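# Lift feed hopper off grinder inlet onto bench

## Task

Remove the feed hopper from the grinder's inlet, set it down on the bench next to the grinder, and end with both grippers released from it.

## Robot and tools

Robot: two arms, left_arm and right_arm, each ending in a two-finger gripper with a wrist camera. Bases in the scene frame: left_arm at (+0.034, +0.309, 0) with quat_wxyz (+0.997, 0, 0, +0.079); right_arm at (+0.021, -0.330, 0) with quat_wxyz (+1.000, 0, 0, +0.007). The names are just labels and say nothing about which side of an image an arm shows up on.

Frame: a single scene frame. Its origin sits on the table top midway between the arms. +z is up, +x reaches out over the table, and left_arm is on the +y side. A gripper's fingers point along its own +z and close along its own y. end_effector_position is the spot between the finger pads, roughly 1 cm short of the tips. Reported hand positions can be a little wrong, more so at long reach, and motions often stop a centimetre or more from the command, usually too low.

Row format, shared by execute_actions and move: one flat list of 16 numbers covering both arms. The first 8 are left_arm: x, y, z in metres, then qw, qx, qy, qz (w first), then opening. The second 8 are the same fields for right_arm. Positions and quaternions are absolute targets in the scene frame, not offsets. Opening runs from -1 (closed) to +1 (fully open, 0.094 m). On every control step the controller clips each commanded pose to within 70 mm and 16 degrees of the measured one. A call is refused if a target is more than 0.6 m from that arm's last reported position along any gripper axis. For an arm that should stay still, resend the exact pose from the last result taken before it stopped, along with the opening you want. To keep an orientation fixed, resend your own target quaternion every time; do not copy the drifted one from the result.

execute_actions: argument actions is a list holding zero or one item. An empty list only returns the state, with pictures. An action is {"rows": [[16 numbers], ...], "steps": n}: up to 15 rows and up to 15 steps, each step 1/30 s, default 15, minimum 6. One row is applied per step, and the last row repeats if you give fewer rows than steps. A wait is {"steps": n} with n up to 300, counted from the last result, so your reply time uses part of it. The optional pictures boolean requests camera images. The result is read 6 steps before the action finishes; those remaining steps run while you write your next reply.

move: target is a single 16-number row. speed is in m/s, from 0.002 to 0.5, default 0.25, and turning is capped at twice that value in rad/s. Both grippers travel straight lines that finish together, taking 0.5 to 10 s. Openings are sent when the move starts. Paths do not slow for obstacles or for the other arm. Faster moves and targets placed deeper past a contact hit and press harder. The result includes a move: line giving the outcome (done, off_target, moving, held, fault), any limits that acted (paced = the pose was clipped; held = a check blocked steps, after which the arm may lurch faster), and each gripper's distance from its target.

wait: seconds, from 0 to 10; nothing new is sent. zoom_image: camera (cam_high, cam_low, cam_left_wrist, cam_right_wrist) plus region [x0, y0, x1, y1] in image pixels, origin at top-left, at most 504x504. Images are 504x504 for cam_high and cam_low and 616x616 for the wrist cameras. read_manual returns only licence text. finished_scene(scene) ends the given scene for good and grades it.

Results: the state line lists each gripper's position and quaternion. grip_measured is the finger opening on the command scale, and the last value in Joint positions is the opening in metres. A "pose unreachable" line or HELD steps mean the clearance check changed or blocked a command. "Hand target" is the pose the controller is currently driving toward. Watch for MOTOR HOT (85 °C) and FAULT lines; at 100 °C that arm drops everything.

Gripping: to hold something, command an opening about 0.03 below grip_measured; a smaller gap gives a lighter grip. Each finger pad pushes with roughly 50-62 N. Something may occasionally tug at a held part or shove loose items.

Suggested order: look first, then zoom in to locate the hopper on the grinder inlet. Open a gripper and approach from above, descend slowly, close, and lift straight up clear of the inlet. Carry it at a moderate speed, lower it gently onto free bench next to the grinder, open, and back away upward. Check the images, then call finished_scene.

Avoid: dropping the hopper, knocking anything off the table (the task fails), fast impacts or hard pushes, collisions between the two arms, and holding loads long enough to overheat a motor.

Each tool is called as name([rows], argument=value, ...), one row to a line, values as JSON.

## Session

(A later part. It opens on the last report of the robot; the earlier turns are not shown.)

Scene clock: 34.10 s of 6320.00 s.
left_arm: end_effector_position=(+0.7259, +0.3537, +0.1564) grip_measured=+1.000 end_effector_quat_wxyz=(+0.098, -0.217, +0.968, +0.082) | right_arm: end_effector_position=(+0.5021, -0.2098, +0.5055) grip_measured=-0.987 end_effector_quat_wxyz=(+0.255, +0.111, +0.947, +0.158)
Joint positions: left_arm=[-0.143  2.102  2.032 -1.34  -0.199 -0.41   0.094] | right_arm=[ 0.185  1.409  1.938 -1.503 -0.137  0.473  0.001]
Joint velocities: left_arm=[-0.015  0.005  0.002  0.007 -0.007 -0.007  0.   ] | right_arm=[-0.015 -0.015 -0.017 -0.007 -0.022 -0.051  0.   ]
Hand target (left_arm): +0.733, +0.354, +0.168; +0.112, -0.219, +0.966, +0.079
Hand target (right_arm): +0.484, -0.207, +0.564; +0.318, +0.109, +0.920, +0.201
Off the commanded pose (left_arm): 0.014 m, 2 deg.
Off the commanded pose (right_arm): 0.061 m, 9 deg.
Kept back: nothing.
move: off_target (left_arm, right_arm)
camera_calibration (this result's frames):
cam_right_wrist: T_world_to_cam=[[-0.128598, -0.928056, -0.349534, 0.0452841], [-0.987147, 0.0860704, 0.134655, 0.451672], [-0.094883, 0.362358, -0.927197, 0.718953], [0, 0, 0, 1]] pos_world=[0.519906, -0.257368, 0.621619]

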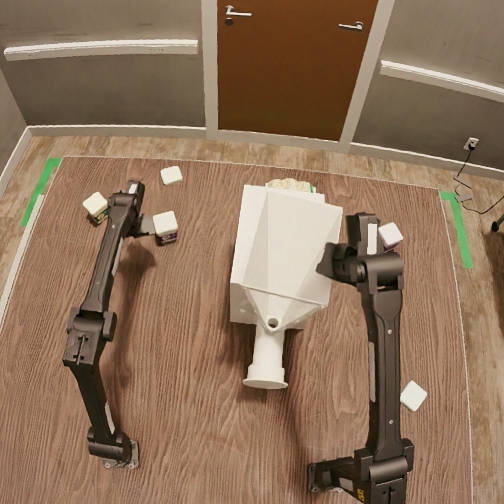

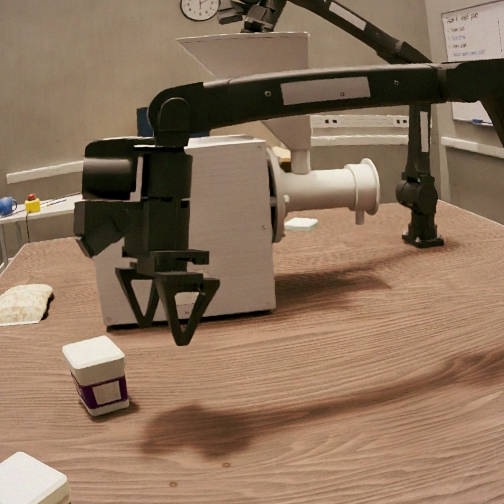

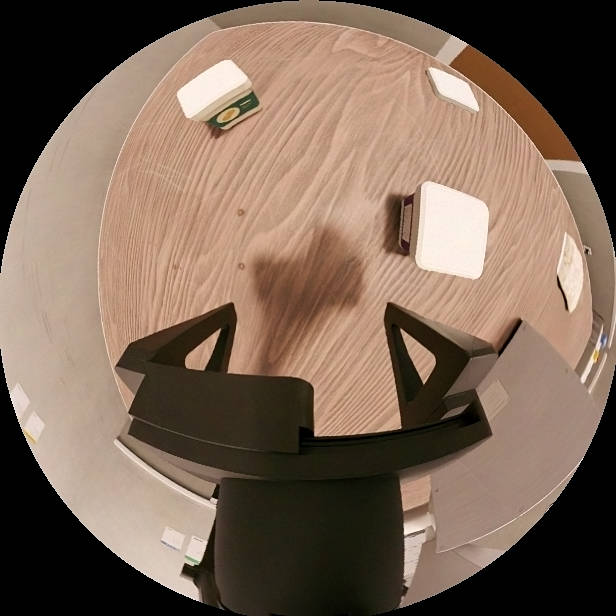

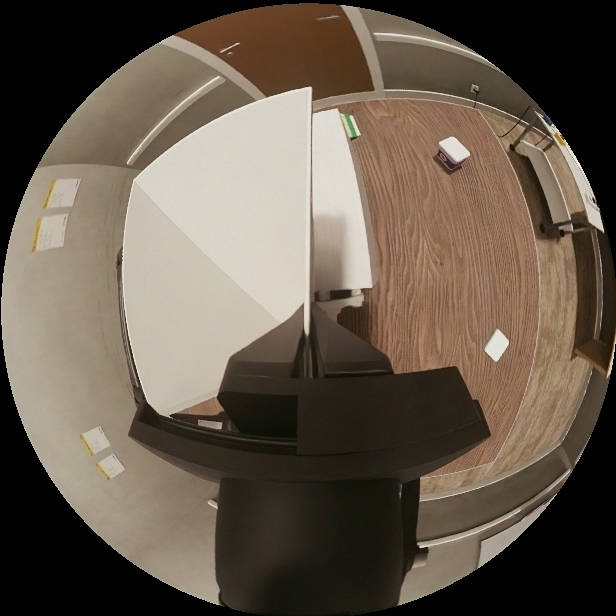

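move(target=[0.5,0.25,0.5,0.27,-0.017,0.945,-0.186,0.2,0.507,-0.212,0.51,0.27,0.115,0.942,0.163,-1], speed=0.3)

move(target=[0.47,0.09,0.61,0.29,-0.017,0.939,-0.186,0.2,0.507,-0.212,0.51,0.27,0.115,0.942,0.163,-1], speed=0.2)

move(target=[0.48,0.015,0.61,0.29,-0.017,0.939,-0.186,0.2,0.507,-0.212,0.51,0.27,0.115,0.942,0.163,-1], speed=0.1)

Scene clock: 36.57 s of 6320.00 s.
left_arm: end_effector_position=(+0.4982, +0.2563, +0.4731) grip_measured=+0.202 end_effector_quat_wxyz=(+0.250, -0.034, +0.949, -0.188) | right_arm: end_effector_position=(+0.5058, -0.2112, +0.5018) grip_measured=-0.987 end_effector_quat_wxyz=(+0.257, +0.112, +0.948, +0.153)
Joint positions: left_arm=[-0.143  1.325  1.758 -1.464  0.355 -0.154  0.056] | right_arm=[ 0.184  1.413  1.93  -1.492 -0.127  0.472  0.001]
Joint velocities: left_arm=[ 0.005  0.015 -0.007  0.002 -0.037  0.022  0.   ] | right_arm=[-0.015 -0.005 -0.012  0.002  0.066 -0.037 -0.   ]
Hand target (left_arm): +0.497, +0.251, +0.496; +0.266, -0.020, +0.945, -0.189
Hand target (right_arm): +0.507, -0.212, +0.510; +0.270, +0.115, +0.942, +0.163
Off the commanded pose (left_arm): 0.028 m, 3 deg.
Off the commanded pose (right_arm): 0.008 m, 2 deg.
Kept back: nothing.
move: off_target (left_arm); limits=paced
camera_calibration (this result's frames):
cam_left_wrist: T_world_to_cam=[[-0.0419529, -0.931754, 0.360658, 0.09052], [-0.993615, 0.0767499, 0.0827017, 0.440544], [-0.104738, -0.354885, -0.929024, 0.701978], [0, 0, 0, 1]] pos_world=[0.515053, 0.299652, 0.583074]
cam_right_wrist: T_world_to_cam=[[-0.133085, -0.930363, -0.341632, 0.0409574], [-0.986868, 0.0925569, 0.132382, 0.458244], [-0.0915428, 0.354764, -0.930464, 0.714627], [0, 0, 0, 1]] pos_world=[0.523096, -0.257832, 0.618263]

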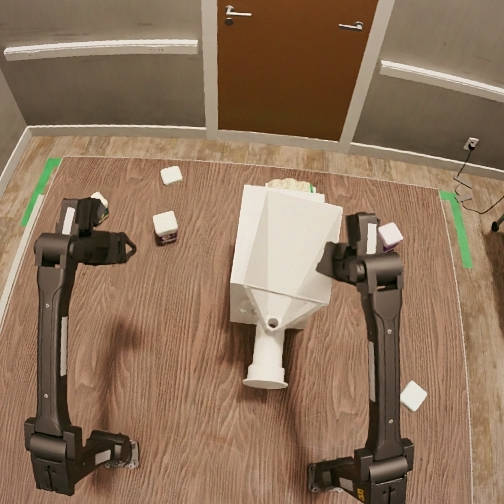

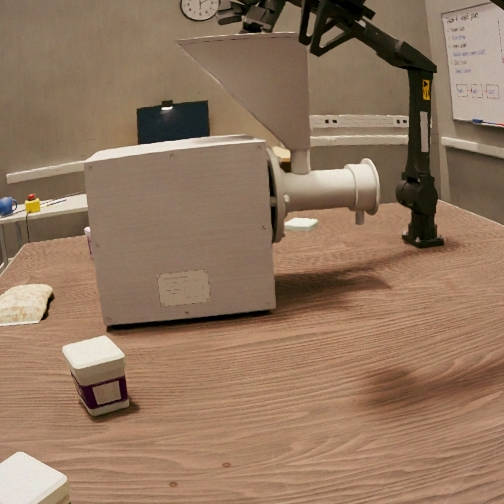

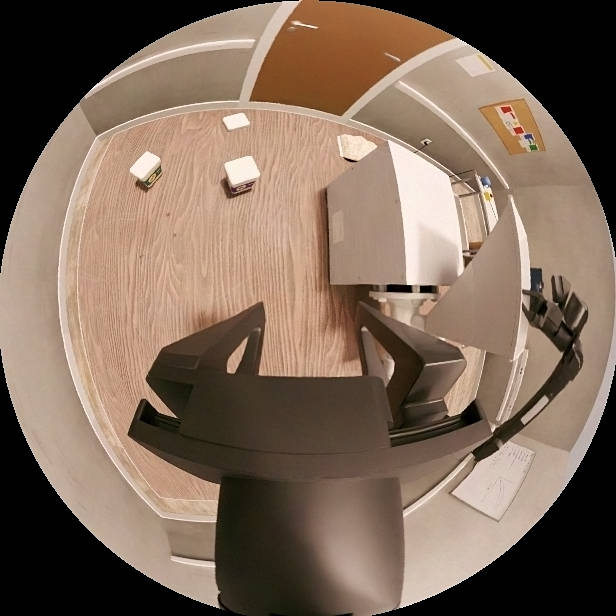

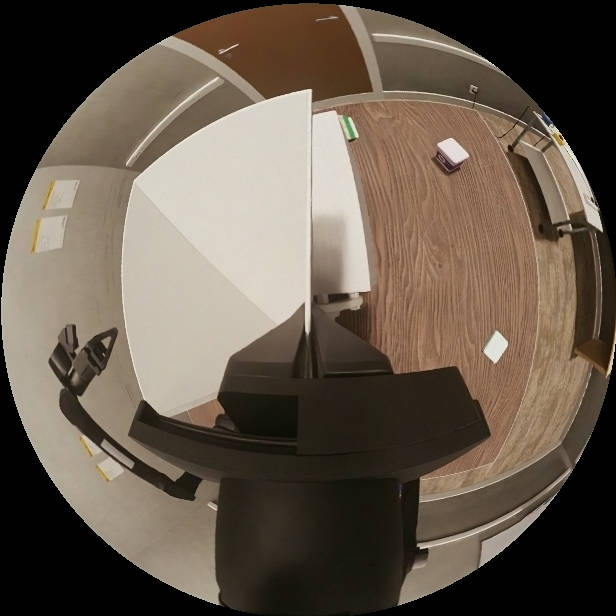

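Scene clock: 38.13 s of 6320.00 s.
left_arm: end_effector_position=(+0.4678, +0.0933, +0.5983) grip_measured=+0.202 end_effector_quat_wxyz=(+0.286, -0.012, +0.940, -0.184) | right_arm: end_effector_position=(+0.5057, -0.2114, +0.5017) grip_measured=-0.987 end_effector_quat_wxyz=(+0.257, +0.112, +0.948, +0.153)
Joint positions: left_arm=[-0.592  1.498  2.3   -1.681  0.079 -0.488  0.056] | right_arm=[ 0.184  1.413  1.93  -1.493 -0.126  0.472  0.001]
Joint velocities: left_arm=[-0.005 -0.015  0.017 -0.022  0.051 -0.037  0.001] | right_arm=[ 0.005 -0.005 -0.007 -0.007 -0.066  0.037 -0.   ]
Hand target (left_arm): +0.469, +0.093, +0.610; +0.293, -0.017, +0.937, -0.188
Hand target (right_arm): +0.507, -0.212, +0.510; +0.270, +0.115, +0.942, +0.163
Off the commanded pose (left_arm): 0.012 m, 1 deg.
Off the commanded pose (right_arm): 0.008 m, 2 deg.
joint sent to its limit (left arm) — the command would take joint 4 (wrist pitch) past its lower limit, so that joint was sent only as far as its limit.
Kept back: nothing.
move: off_target (left_arm)
camera_calibration (this result's frames):
cam_left_wrist: T_world_to_cam=[[-0.0922552, -0.936557, 0.338156, -0.0703624], [-0.995042, 0.0993829, 0.00378519, 0.45829], [-0.037152, -0.33613, -0.941082, 0.73105], [0, 0, 0, 1]] pos_world=[0.476686, 0.134283, 0.710037]
cam_right_wrist: T_world_to_cam=[[-0.133747, -0.93062, -0.340673, 0.040539], [-0.986783, 0.0933235, 0.132474, 0.458322], [-0.0914902, 0.353889, -0.930802, 0.714587], [0, 0, 0, 1]] pos_world=[0.523065, -0.25793, 0.618234]

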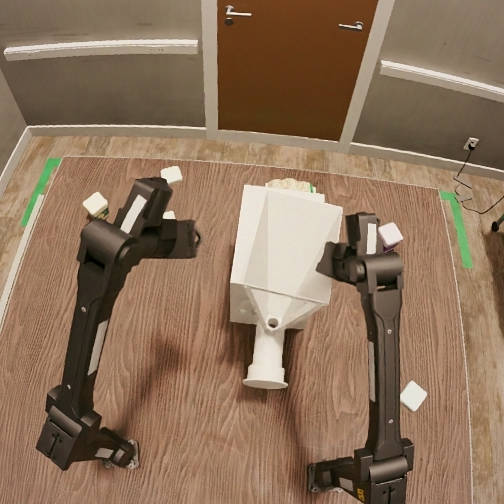

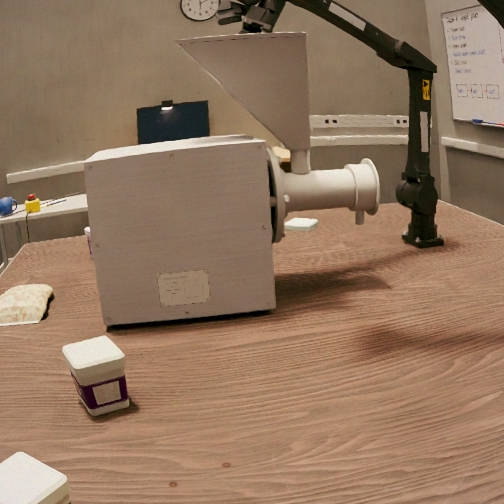

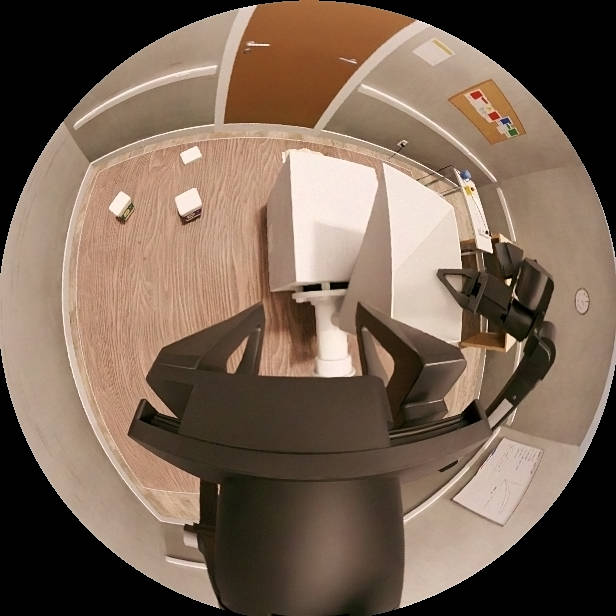

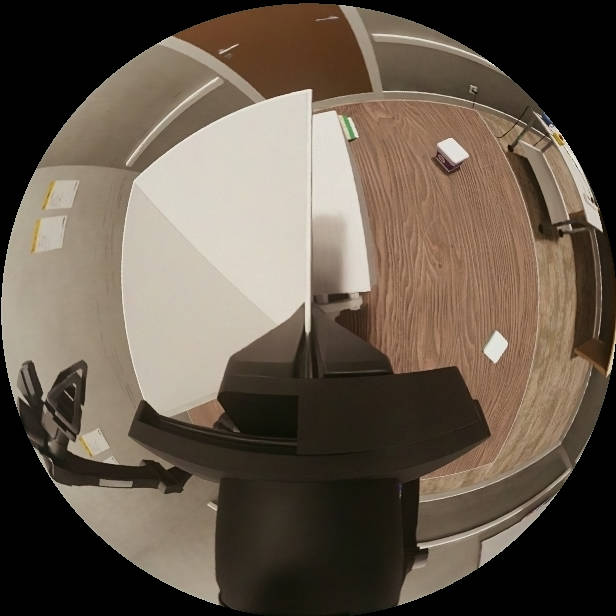

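Scene clock: 39.47 s of 6320.00 s.
left_arm: end_effector_position=(+0.4800, +0.0191, +0.6008) grip_measured=+0.202 end_effector_quat_wxyz=(+0.297, -0.014, +0.936, -0.188) | right_arm: end_effector_position=(+0.5057, -0.2114, +0.5017) grip_measured=-0.987 end_effector_quat_wxyz=(+0.257, +0.112, +0.948, +0.153)
Joint positions: left_arm=[-0.742  1.63   2.459 -1.681 -0.022 -0.606  0.056] | right_arm=[ 0.184  1.413  1.93  -1.493 -0.126  0.472  0.001]
Joint velocities: left_arm=[-0.005 -0.015  0.017 -0.012  0.022 -0.037 -0.   ] | right_arm=[ 0.005  0.015  0.017 -0.012 -0.007  0.022 -0.001]
Hand target (left_arm): +0.480, +0.016, +0.610; +0.302, -0.017, +0.933, -0.194
Hand target (right_arm): +0.507, -0.212, +0.510; +0.270, +0.115, +0.942, +0.163
Off the commanded pose (left_arm): 0.010 m, 1 deg.
Off the commanded pose (right_arm): 0.008 m, 2 deg.
joint sent to its limit (left arm) — the command would take joint 4 (wrist pitch) past its lower limit, so that joint was sent only as far as its limit.
Kept back: nothing.
move: done
camera_calibration (this result's frames):
cam_left_wrist: T_world_to_cam=[[-0.0952715, -0.933055, 0.346889, -0.143499], [-0.995327, 0.0948025, -0.0183643, 0.491277], [-0.015751, -0.347017, -0.937727, 0.696883], [0, 0, 0, 1]] pos_world=[0.486286, 0.0613635, 0.712286]
cam_right_wrist: T_world_to_cam=[[-0.133747, -0.93062, -0.340673, 0.040539], [-0.986783, 0.0933235, 0.132474, 0.458322], [-0.0914902, 0.353889, -0.930802, 0.714587], [0, 0, 0, 1]] pos_world=[0.523065, -0.25793, 0.618234]

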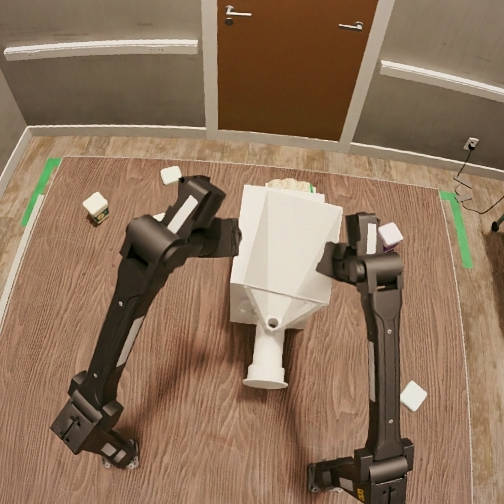

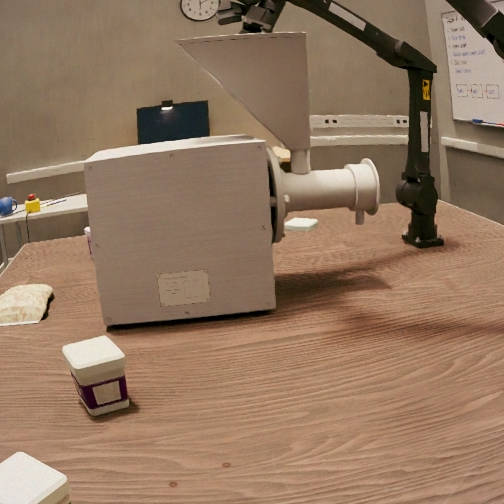

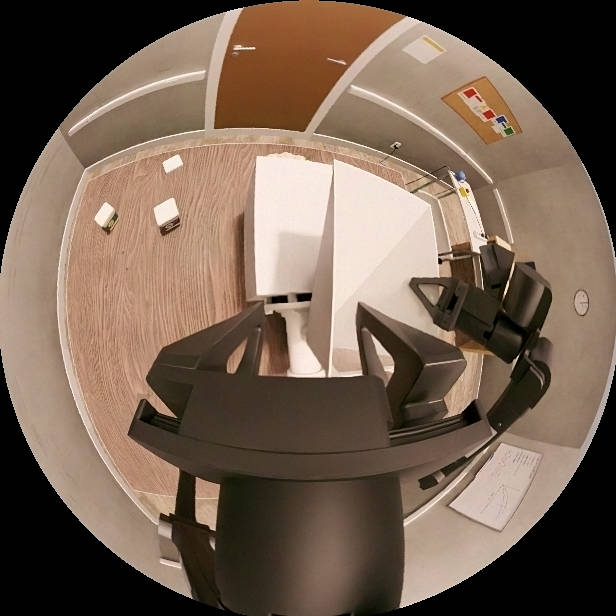

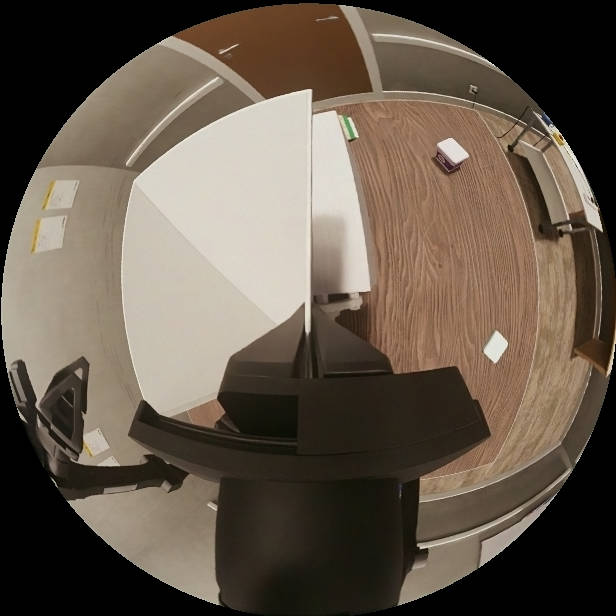

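move(target=[0.495,-0.003,0.60,0.29,-0.014,0.938,-0.188,0,0.507,-0.212,0.51,0.27,0.115,0.942,0.163,-1], speed=0.08)

move(target=[0.505,-0.03,0.515,0.28,-0.014,0.941,-0.188,-0.2,0.507,-0.212,0.51,0.27,0.115,0.942,0.163,-1], speed=0.06)

Scene clock: 40.67 s of 6320.00 s.
left_arm: end_effector_position=(+0.4981, +0.0014, +0.5877) grip_measured=+0.002 end_effector_quat_wxyz=(+0.290, -0.014, +0.939, -0.185) | right_arm: end_effector_position=(+0.5057, -0.2114, +0.5017) grip_measured=-0.987 end_effector_quat_wxyz=(+0.257, +0.112, +0.948, +0.153)
Joint positions: left_arm=[-0.752  1.693  2.507 -1.682 -0.026 -0.613  0.047] | right_arm=[ 0.184  1.413  1.93  -1.493 -0.126  0.472  0.001]
Joint velocities: left_arm=[-0.015 -0.015  0.007  0.012 -0.066 -0.007 -0.001] | right_arm=[-0.005 -0.005 -0.037 -0.002  0.007  0.022 -0.   ]
Hand target (left_arm): +0.495, -0.003, +0.599; +0.297, -0.014, +0.935, -0.193
Hand target (right_arm): +0.507, -0.212, +0.510; +0.270, +0.115, +0.942, +0.163
Off the commanded pose (left_arm): 0.013 m, 0 deg.
Off the commanded pose (right_arm): 0.008 m, 2 deg.
joint sent to its limit (left arm) — the command would take joint 4 (wrist pitch) past its lower limit, so that joint was sent only as far as its limit.
Kept back: nothing.
move: off_target (left_arm)
camera_calibration (this result's frames):
cam_left_wrist: T_world_to_cam=[[-0.0920184, -0.935482, 0.341182, -0.15202], [-0.99532, 0.0965653, -0.0036713, 0.5021], [-0.0295119, -0.339923, -0.93999, 0.686923], [0, 0, 0, 1]] pos_world=[0.506033, 0.0428035, 0.699411]
cam_right_wrist: T_world_to_cam=[[-0.133747, -0.93062, -0.340673, 0.040539], [-0.986783, 0.0933235, 0.132474, 0.458322], [-0.0914902, 0.353889, -0.930802, 0.714587], [0, 0, 0, 1]] pos_world=[0.523065, -0.25793, 0.618234]

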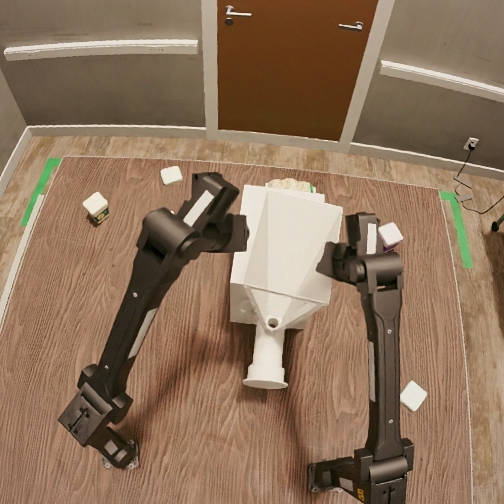

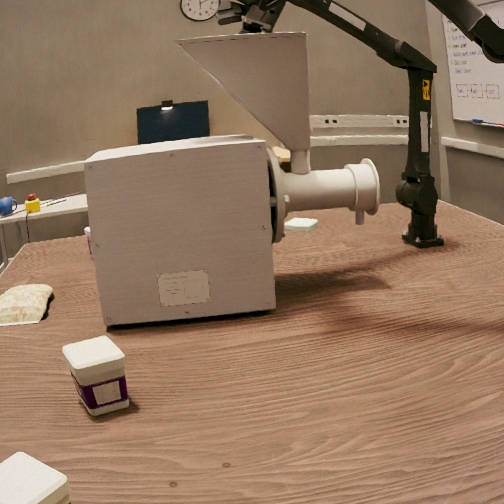

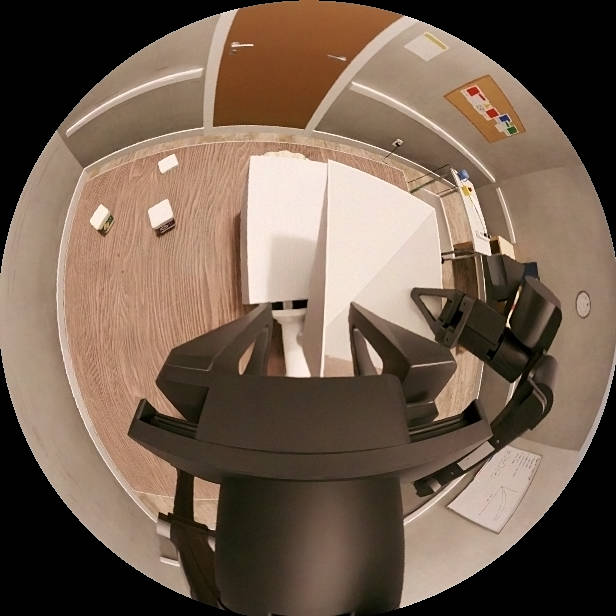

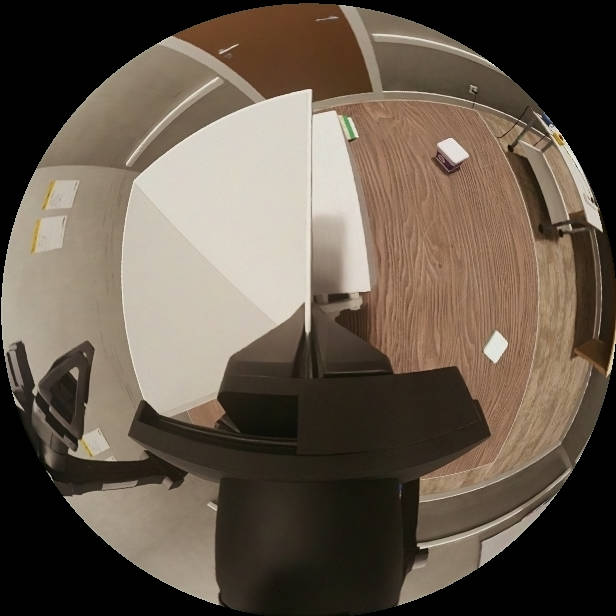

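Scene clock: 42.57 s of 6320.00 s.
left_arm: end_effector_position=(+0.5038, -0.0227, +0.5237) grip_measured=-0.198 end_effector_quat_wxyz=(+0.286, -0.016, +0.940, -0.188) | right_arm: end_effector_position=(+0.5059, -0.2114, +0.5016) grip_measured=-0.987 end_effector_quat_wxyz=(+0.257, +0.112, +0.948, +0.153)
Joint positions: left_arm=[-0.785  1.583  2.146 -1.437 -0.039 -0.646  0.038] | right_arm=[ 0.184  1.413  1.93  -1.492 -0.125  0.472  0.001]
Joint velocities: left_arm=[-0.005 -0.005 -0.002 -0.017 -0.051 -0.022  0.   ] | right_arm=[-0.005 -0.005 -0.017 -0.002 -0.022 -0.037  0.   ]
Hand target (left_arm): +0.505, -0.030, +0.515; +0.280, -0.014, +0.941, -0.188
Hand target (right_arm): +0.507, -0.212, +0.510; +0.270, +0.115, +0.942, +0.163
Off the commanded pose (left_arm): 0.011 m, 1 deg.
Off the commanded pose (right_arm): 0.008 m, 2 deg.
Kept back: nothing.
move: off_target (left_arm)
camera_calibration (this result's frames):
cam_left_wrist: T_world_to_cam=[[-0.0883034, -0.933216, 0.348297, -0.157721], [-0.995361, 0.0960762, 0.00507071, 0.505276], [-0.0381951, -0.346233, -0.937371, 0.621546], [0, 0, 0, 1]] pos_world=[0.512744, 0.0194671, 0.63499]
cam_right_wrist: T_world_to_cam=[[-0.133797, -0.930671, -0.340513, 0.0404365], [-0.986821, 0.0935657, 0.132022, 0.458795], [-0.0910085, 0.35369, -0.930925, 0.714314], [0, 0, 0, 1]] pos_world=[0.523168, -0.25794, 0.618171]

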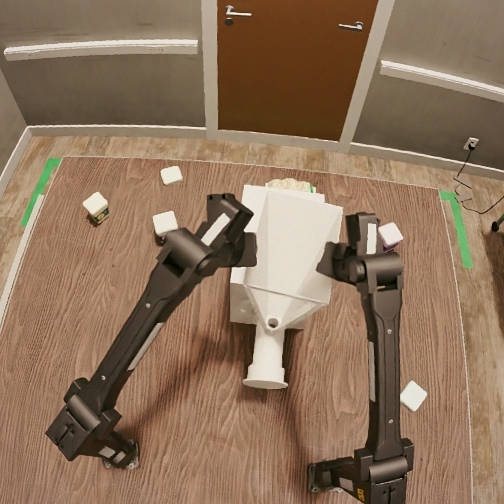

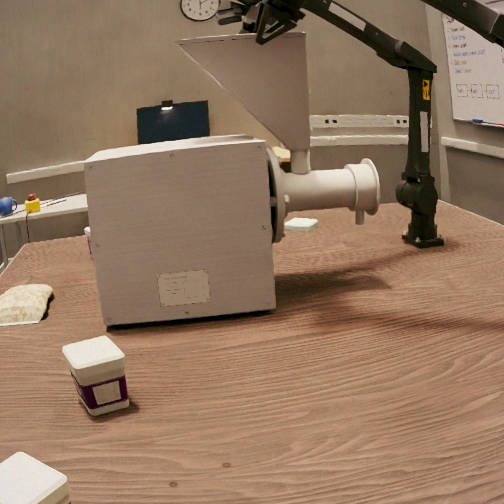

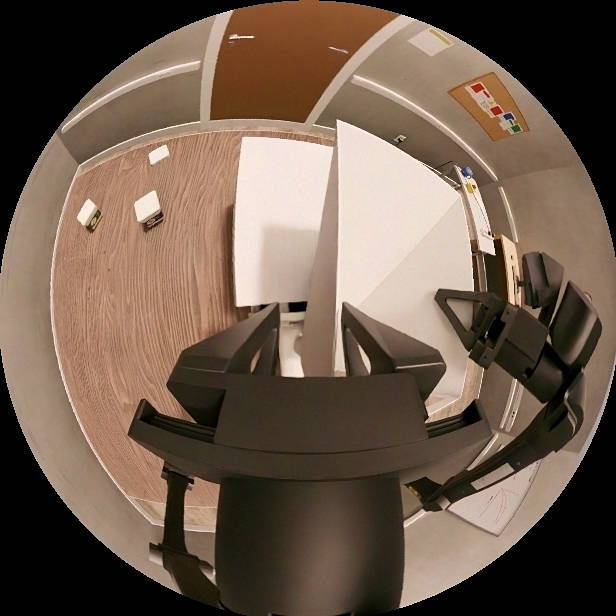

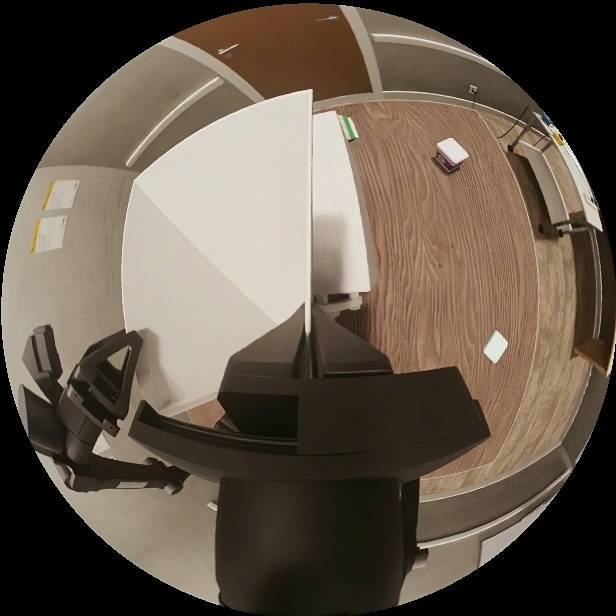

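move(target=[0.507,-0.042,0.50,0.28,-0.014,0.941,-0.188,-0.4,0.507,-0.212,0.51,0.27,0.115,0.942,0.163,-1], speed=0.04)

move(target=[0.507,-0.040,0.505,0.28,-0.014,0.941,-0.188,-1,0.507,-0.212,0.51,0.27,0.115,0.942,0.163,-1], speed=0.04)

Scene clock: 43.87 s of 6320.00 s.
left_arm: end_effector_position=(+0.5039, -0.0321, +0.5074) grip_measured=-0.398 end_effector_quat_wxyz=(+0.280, -0.014, +0.942, -0.185) | right_arm: end_effector_position=(+0.5059, -0.2114, +0.5016) grip_measured=-0.987 end_effector_quat_wxyz=(+0.257, +0.112, +0.948, +0.153)
Joint positions: left_arm=[-0.8    1.583  2.103 -1.409 -0.046 -0.655  0.028] | right_arm=[ 0.184  1.413  1.93  -1.492 -0.125  0.472  0.001]
Joint velocities: left_arm=[-0.005 -0.005  0.002  0.002 -0.007  0.037  0.   ] | right_arm=[-0.005 -0.005  0.007 -0.007 -0.051  0.022  0.   ]
Hand target (left_arm): +0.507, -0.042, +0.500; +0.280, -0.014, +0.941, -0.188
Hand target (right_arm): +0.507, -0.212, +0.510; +0.270, +0.115, +0.942, +0.163
Off the commanded pose (left_arm): 0.013 m, 0 deg.
Off the commanded pose (right_arm): 0.008 m, 2 deg.
Kept back: nothing.
move: off_target (left_arm)
camera_calibration (this result's frames):
cam_left_wrist: T_world_to_cam=[[-0.0875597, -0.935626, 0.341961, -0.158036], [-0.99486, 0.0996613, 0.0179437, 0.499716], [-0.0508689, -0.338632, -0.939543, 0.610782], [0, 0, 0, 1]] pos_world=[0.51438, 0.00916549, 0.618931]
cam_right_wrist: T_world_to_cam=[[-0.133797, -0.930671, -0.340513, 0.0404365], [-0.986821, 0.0935657, 0.132022, 0.458795], [-0.0910085, 0.35369, -0.930925, 0.714314], [0, 0, 0, 1]] pos_world=[0.523168, -0.25794, 0.618171]

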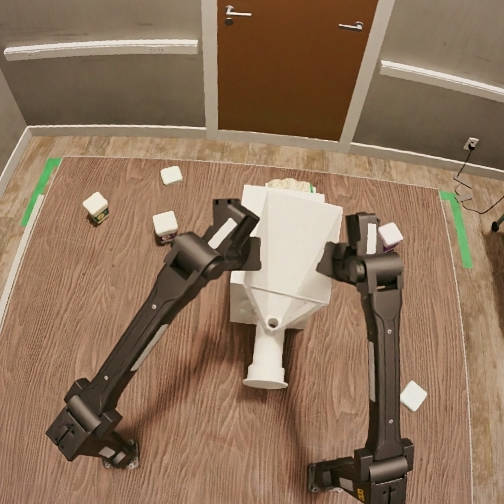

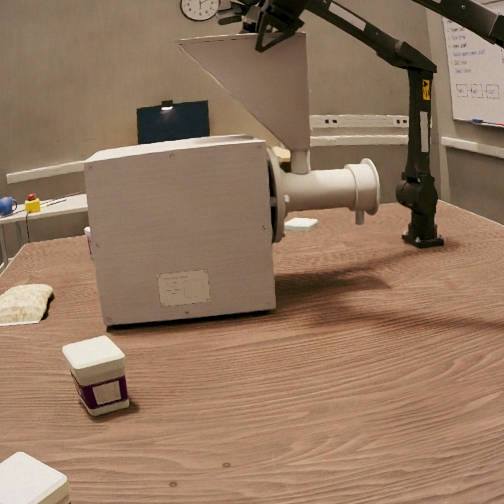

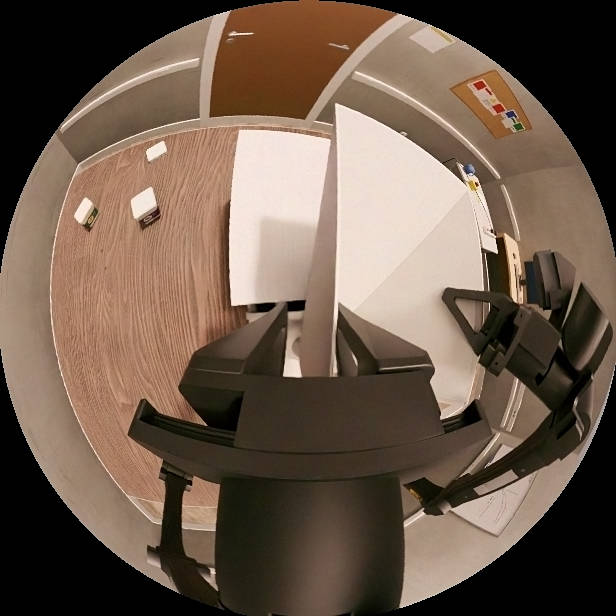

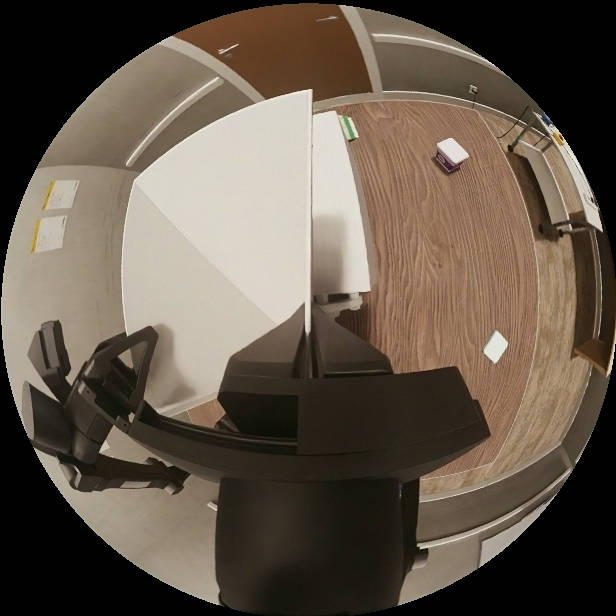

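Scene clock: 44.57 s of 6320.00 s.
left_arm: end_effector_position=(+0.5026, -0.0377, +0.5094) grip_measured=-0.965 end_effector_quat_wxyz=(+0.290, +0.014, +0.940, -0.180) | right_arm: end_effector_position=(+0.5063, -0.2086, +0.5023) grip_measured=-0.987 end_effector_quat_wxyz=(+0.259, +0.108, +0.947, +0.154)
Joint positions: left_arm=[-0.811  1.583  2.103 -1.397 -0.053 -0.603  0.002] | right_arm=[ 0.189  1.413  1.93  -1.487 -0.126  0.468  0.001]
Joint velocities: left_arm=[-0.015  0.005 -0.002 -0.002  0.007 -0.066  0.001] | right_arm=[ 0.005 -0.005 -0.012  0.007 -0.022  0.051  0.   ]
Hand target (left_arm): +0.507, -0.040, +0.505; +0.280, -0.013, +0.941, -0.188
Hand target (right_arm): +0.507, -0.212, +0.510; +0.270, +0.115, +0.942, +0.163
Off the commanded pose (left_arm): 0.007 m, 4 deg.
Off the commanded pose (right_arm): 0.008 m, 2 deg.
Kept back: nothing.
move: off_target (left_arm)
camera_calibration (this result's frames):
cam_left_wrist: T_world_to_cam=[[-0.141773, -0.93841, 0.315098, -0.123249], [-0.989206, 0.146212, -0.00963401, 0.511932], [-0.0370305, -0.313063, -0.94901, 0.609475], [0, 0, 0, 1]] pos_world=[0.511502, 0.000295659, 0.622165]
cam_right_wrist: T_world_to_cam=[[-0.123968, -0.931894, -0.340889, 0.0383676], [-0.988341, 0.0853546, 0.126084, 0.460863], [-0.0884007, 0.352545, -0.93161, 0.712812], [0, 0, 0, 1]] pos_world=[0.523259, -0.25488, 0.619035]

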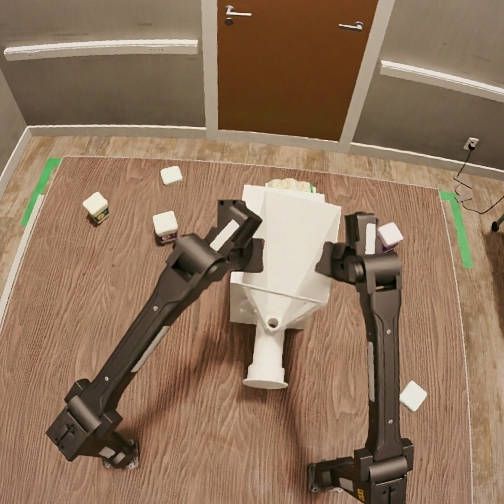

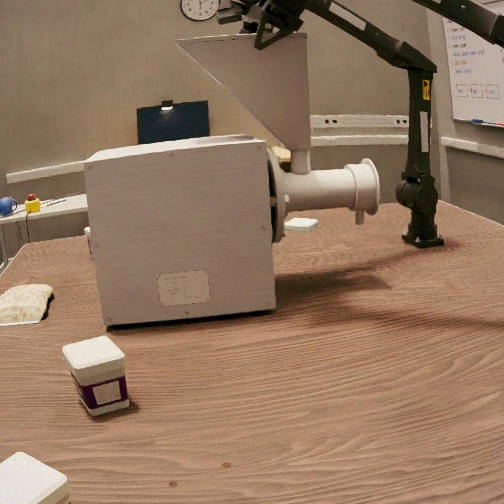

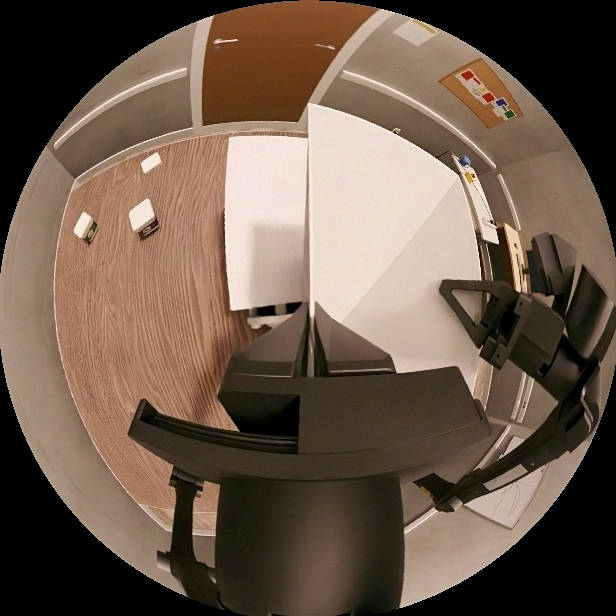

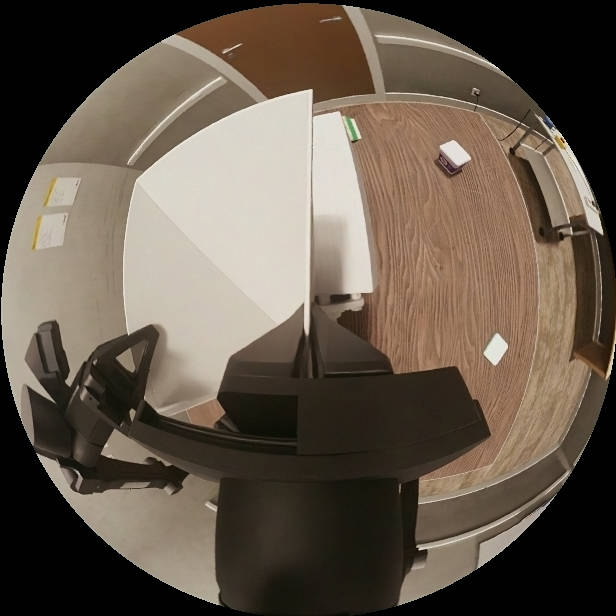

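move(target=[0.505,-0.038,0.565,0.29,0.014,0.94,-0.18,-1,0.508,-0.209,0.558,0.26,0.108,0.947,0.154,-1], speed=0.04)

Scene clock: 46.43 s of 6320.00 s.
left_arm: end_effector_position=(+0.5060, -0.0375, +0.5104) grip_measured=-0.973 end_effector_quat_wxyz=(+0.249, +0.016, +0.957, -0.148) | right_arm: end_effector_position=(+0.5105, -0.2088, +0.5018) grip_measured=-0.989 end_effector_quat_wxyz=(+0.206, +0.114, +0.963, +0.132)
Joint positions: left_arm=[-0.807  1.693  2.298 -1.59  -0.053 -0.599  0.001] | right_arm=[ 0.19   1.516  2.086 -1.66  -0.118  0.468  0.001]
Joint velocities: left_arm=[-0.005  0.005  0.012 -0.017 -0.051 -0.007  0.001] | right_arm=[-0.005  0.005  0.012  0.007  0.051  0.037  0.   ]
Hand target (left_arm): +0.501, -0.035, +0.563; +0.291, +0.014, +0.939, -0.181
Hand target (right_arm): +0.502, -0.210, +0.555; +0.261, +0.108, +0.947, +0.154
Off the commanded pose (left_arm): 0.055 m, 6 deg.
Off the commanded pose (right_arm): 0.056 m, 7 deg.
Kept back: nothing.
move: off_target (left_arm, right_arm)
camera_calibration (this result's frames):
cam_left_wrist: T_world_to_cam=[[-0.116431, -0.958078, 0.261782, -0.109211], [-0.98612, 0.142927, 0.0844966, 0.465489], [-0.11837, -0.248311, -0.961421, 0.660578], [0, 0, 0, 1]] pos_world=[0.524505, -0.00713512, 0.624351]
cam_right_wrist: T_world_to_cam=[[-0.163461, -0.94131, -0.295323, 0.0337738], [-0.967134, 0.0938, 0.236332, 0.400664], [-0.19476, 0.324248, -0.925706, 0.758218], [0, 0, 0, 1]] pos_world=[0.540687, -0.251641, 0.617172]

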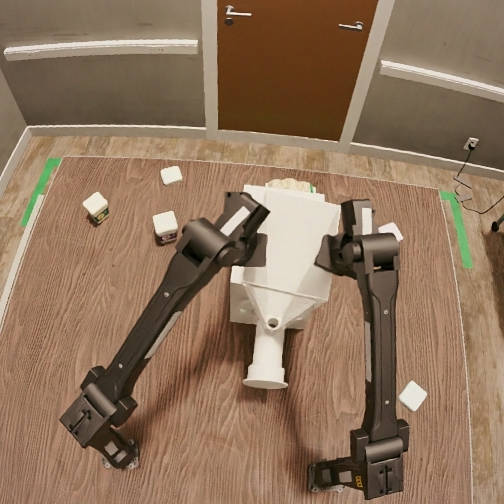

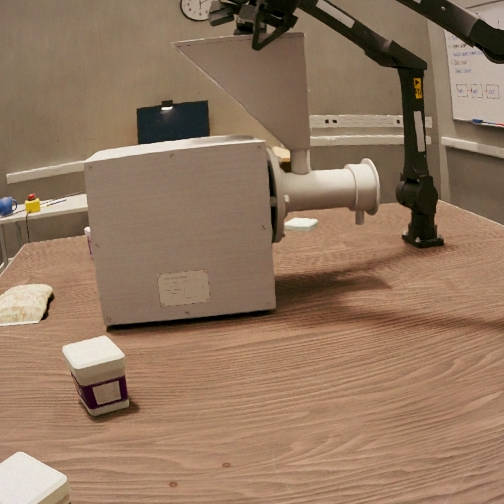

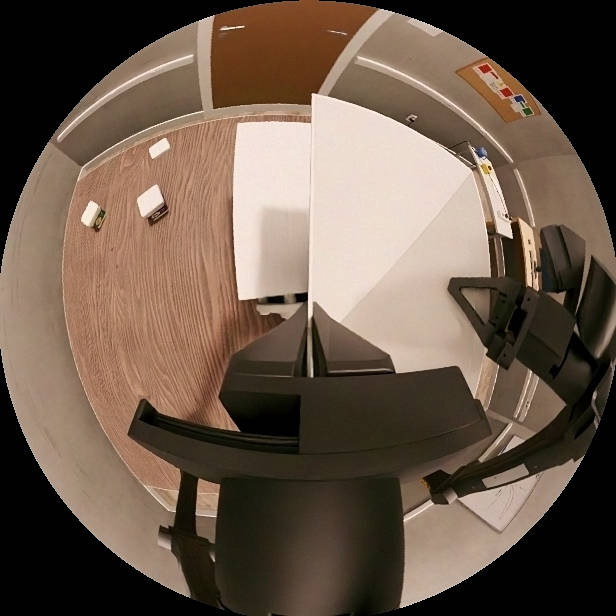

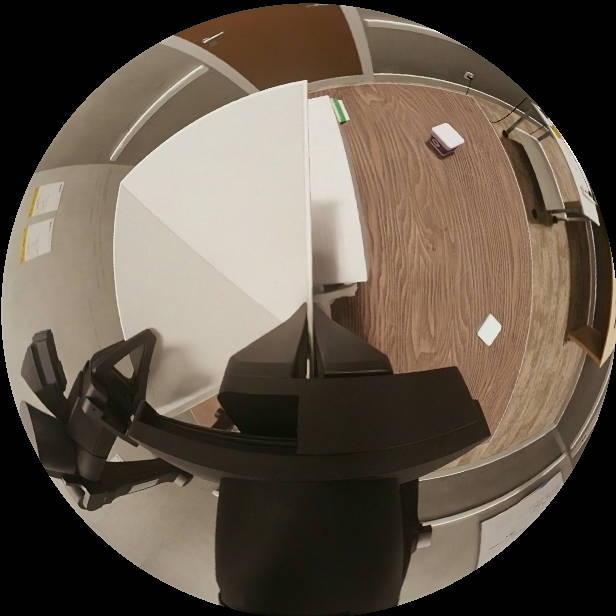

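zoom_image(camera="cam_low", region=[270, 125, 330, 185])

zoom_image(camera="cam_high", region=[245, 300, 305, 350])

move(target=[0.48,-0.035,0.565,0.35,0.014,0.915,-0.2,-1,0.485,-0.207,0.558,0.32,0.108,0.925,0.175,-1], speed=0.04)

Region (270, 125, 330, 185) of cam_low's 504x504 image, scaled by 8.400, with more detail than that image has.

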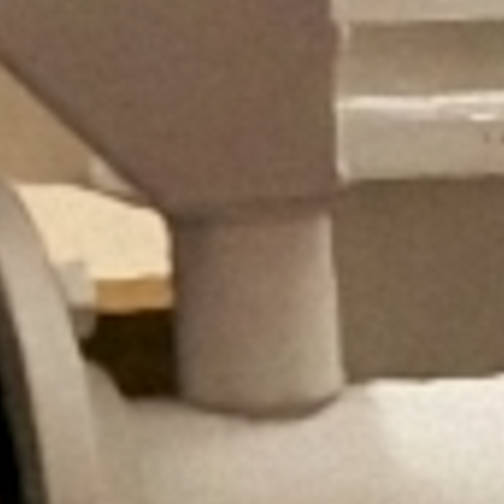

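Region (245, 300, 305, 350) of cam_high's 504x504 image, scaled by 8.400, with more detail than that image has.

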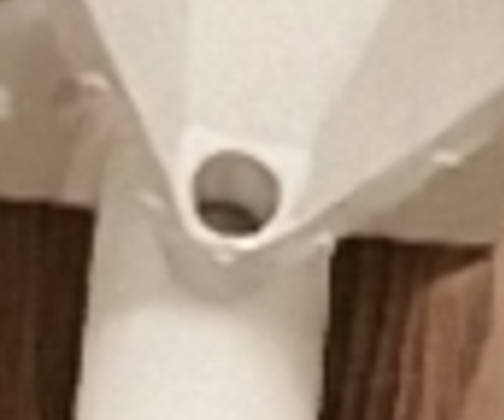

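Scene clock: 50.13 s of 6320.00 s.
left_arm: end_effector_position=(+0.4971, -0.0375, +0.5135) grip_measured=-0.973 end_effector_quat_wxyz=(+0.302, +0.017, +0.939, -0.162) | right_arm: end_effector_position=(+0.4999, -0.2089, +0.5069) grip_measured=-0.989 end_effector_quat_wxyz=(+0.262, +0.109, +0.947, +0.151)
Joint positions: left_arm=[-0.831  1.577  2.108 -1.408 -0.104 -0.599  0.001] | right_arm=[ 0.195  1.4    1.93  -1.495 -0.113  0.474  0.001]
Joint velocities: left_arm=[-0.005 -0.024  0.007  0.007  0.022 -0.11  -0.   ] | right_arm=[-0.005 -0.005 -0.017  0.012 -0.051  0.11  -0.   ]
Hand target (left_arm): +0.478, -0.033, +0.563; +0.348, +0.013, +0.915, -0.202
Hand target (right_arm): +0.481, -0.208, +0.557; +0.319, +0.109, +0.925, +0.178
Off the commanded pose (left_arm): 0.054 m, 8 deg.
Off the commanded pose (right_arm): 0.053 m, 8 deg.
Kept back: nothing.
move: off_target (left_arm, right_arm)
camera_calibration (this result's frames):
cam_left_wrist: T_world_to_cam=[[-0.140415, -0.949753, 0.279739, -0.108042], [-0.990033, 0.137791, -0.0291267, 0.516563], [-0.0108823, -0.28104, -0.959634, 0.606958], [0, 0, 0, 1]] pos_world=[0.502849, -0.00321148, 0.627727]
cam_right_wrist: T_world_to_cam=[[-0.127141, -0.933329, -0.335758, 0.0374701], [-0.98849, 0.0912445, 0.120671, 0.457999], [-0.0819895, 0.347235, -0.934187, 0.713658], [0, 0, 0, 1]] pos_world=[0.516004, -0.254625, 0.624004]

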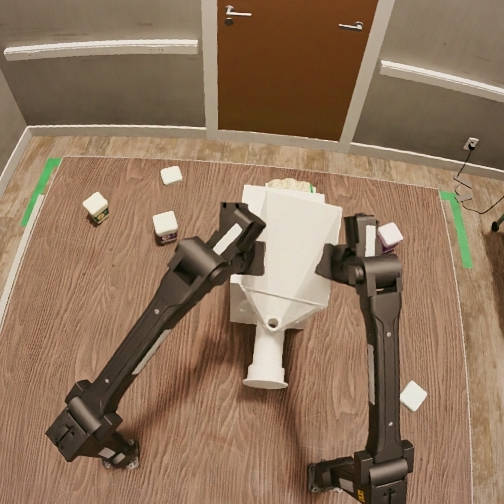

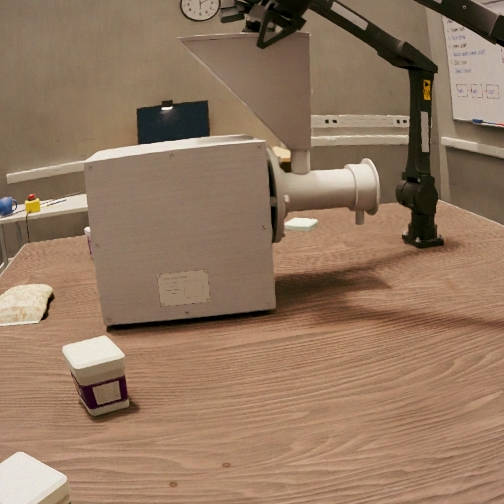

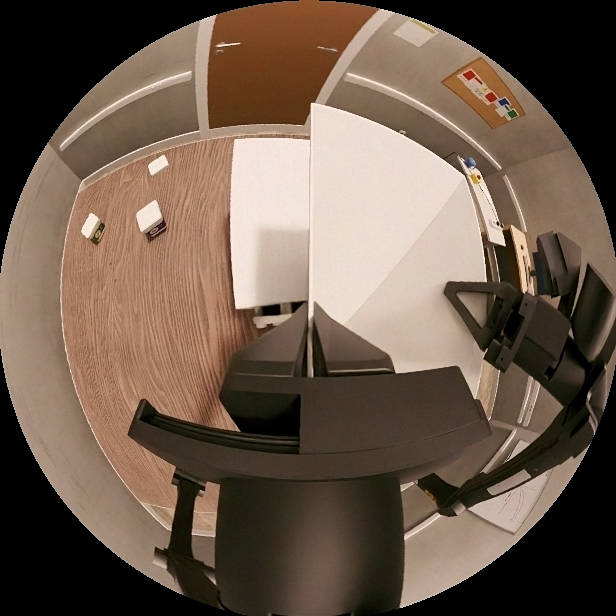

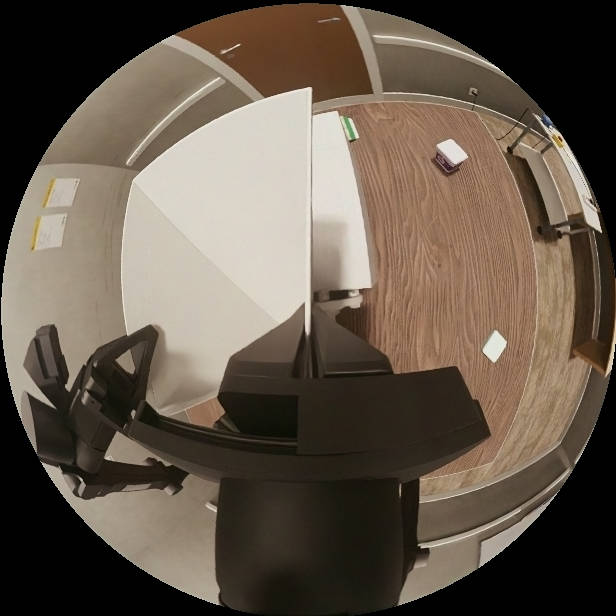

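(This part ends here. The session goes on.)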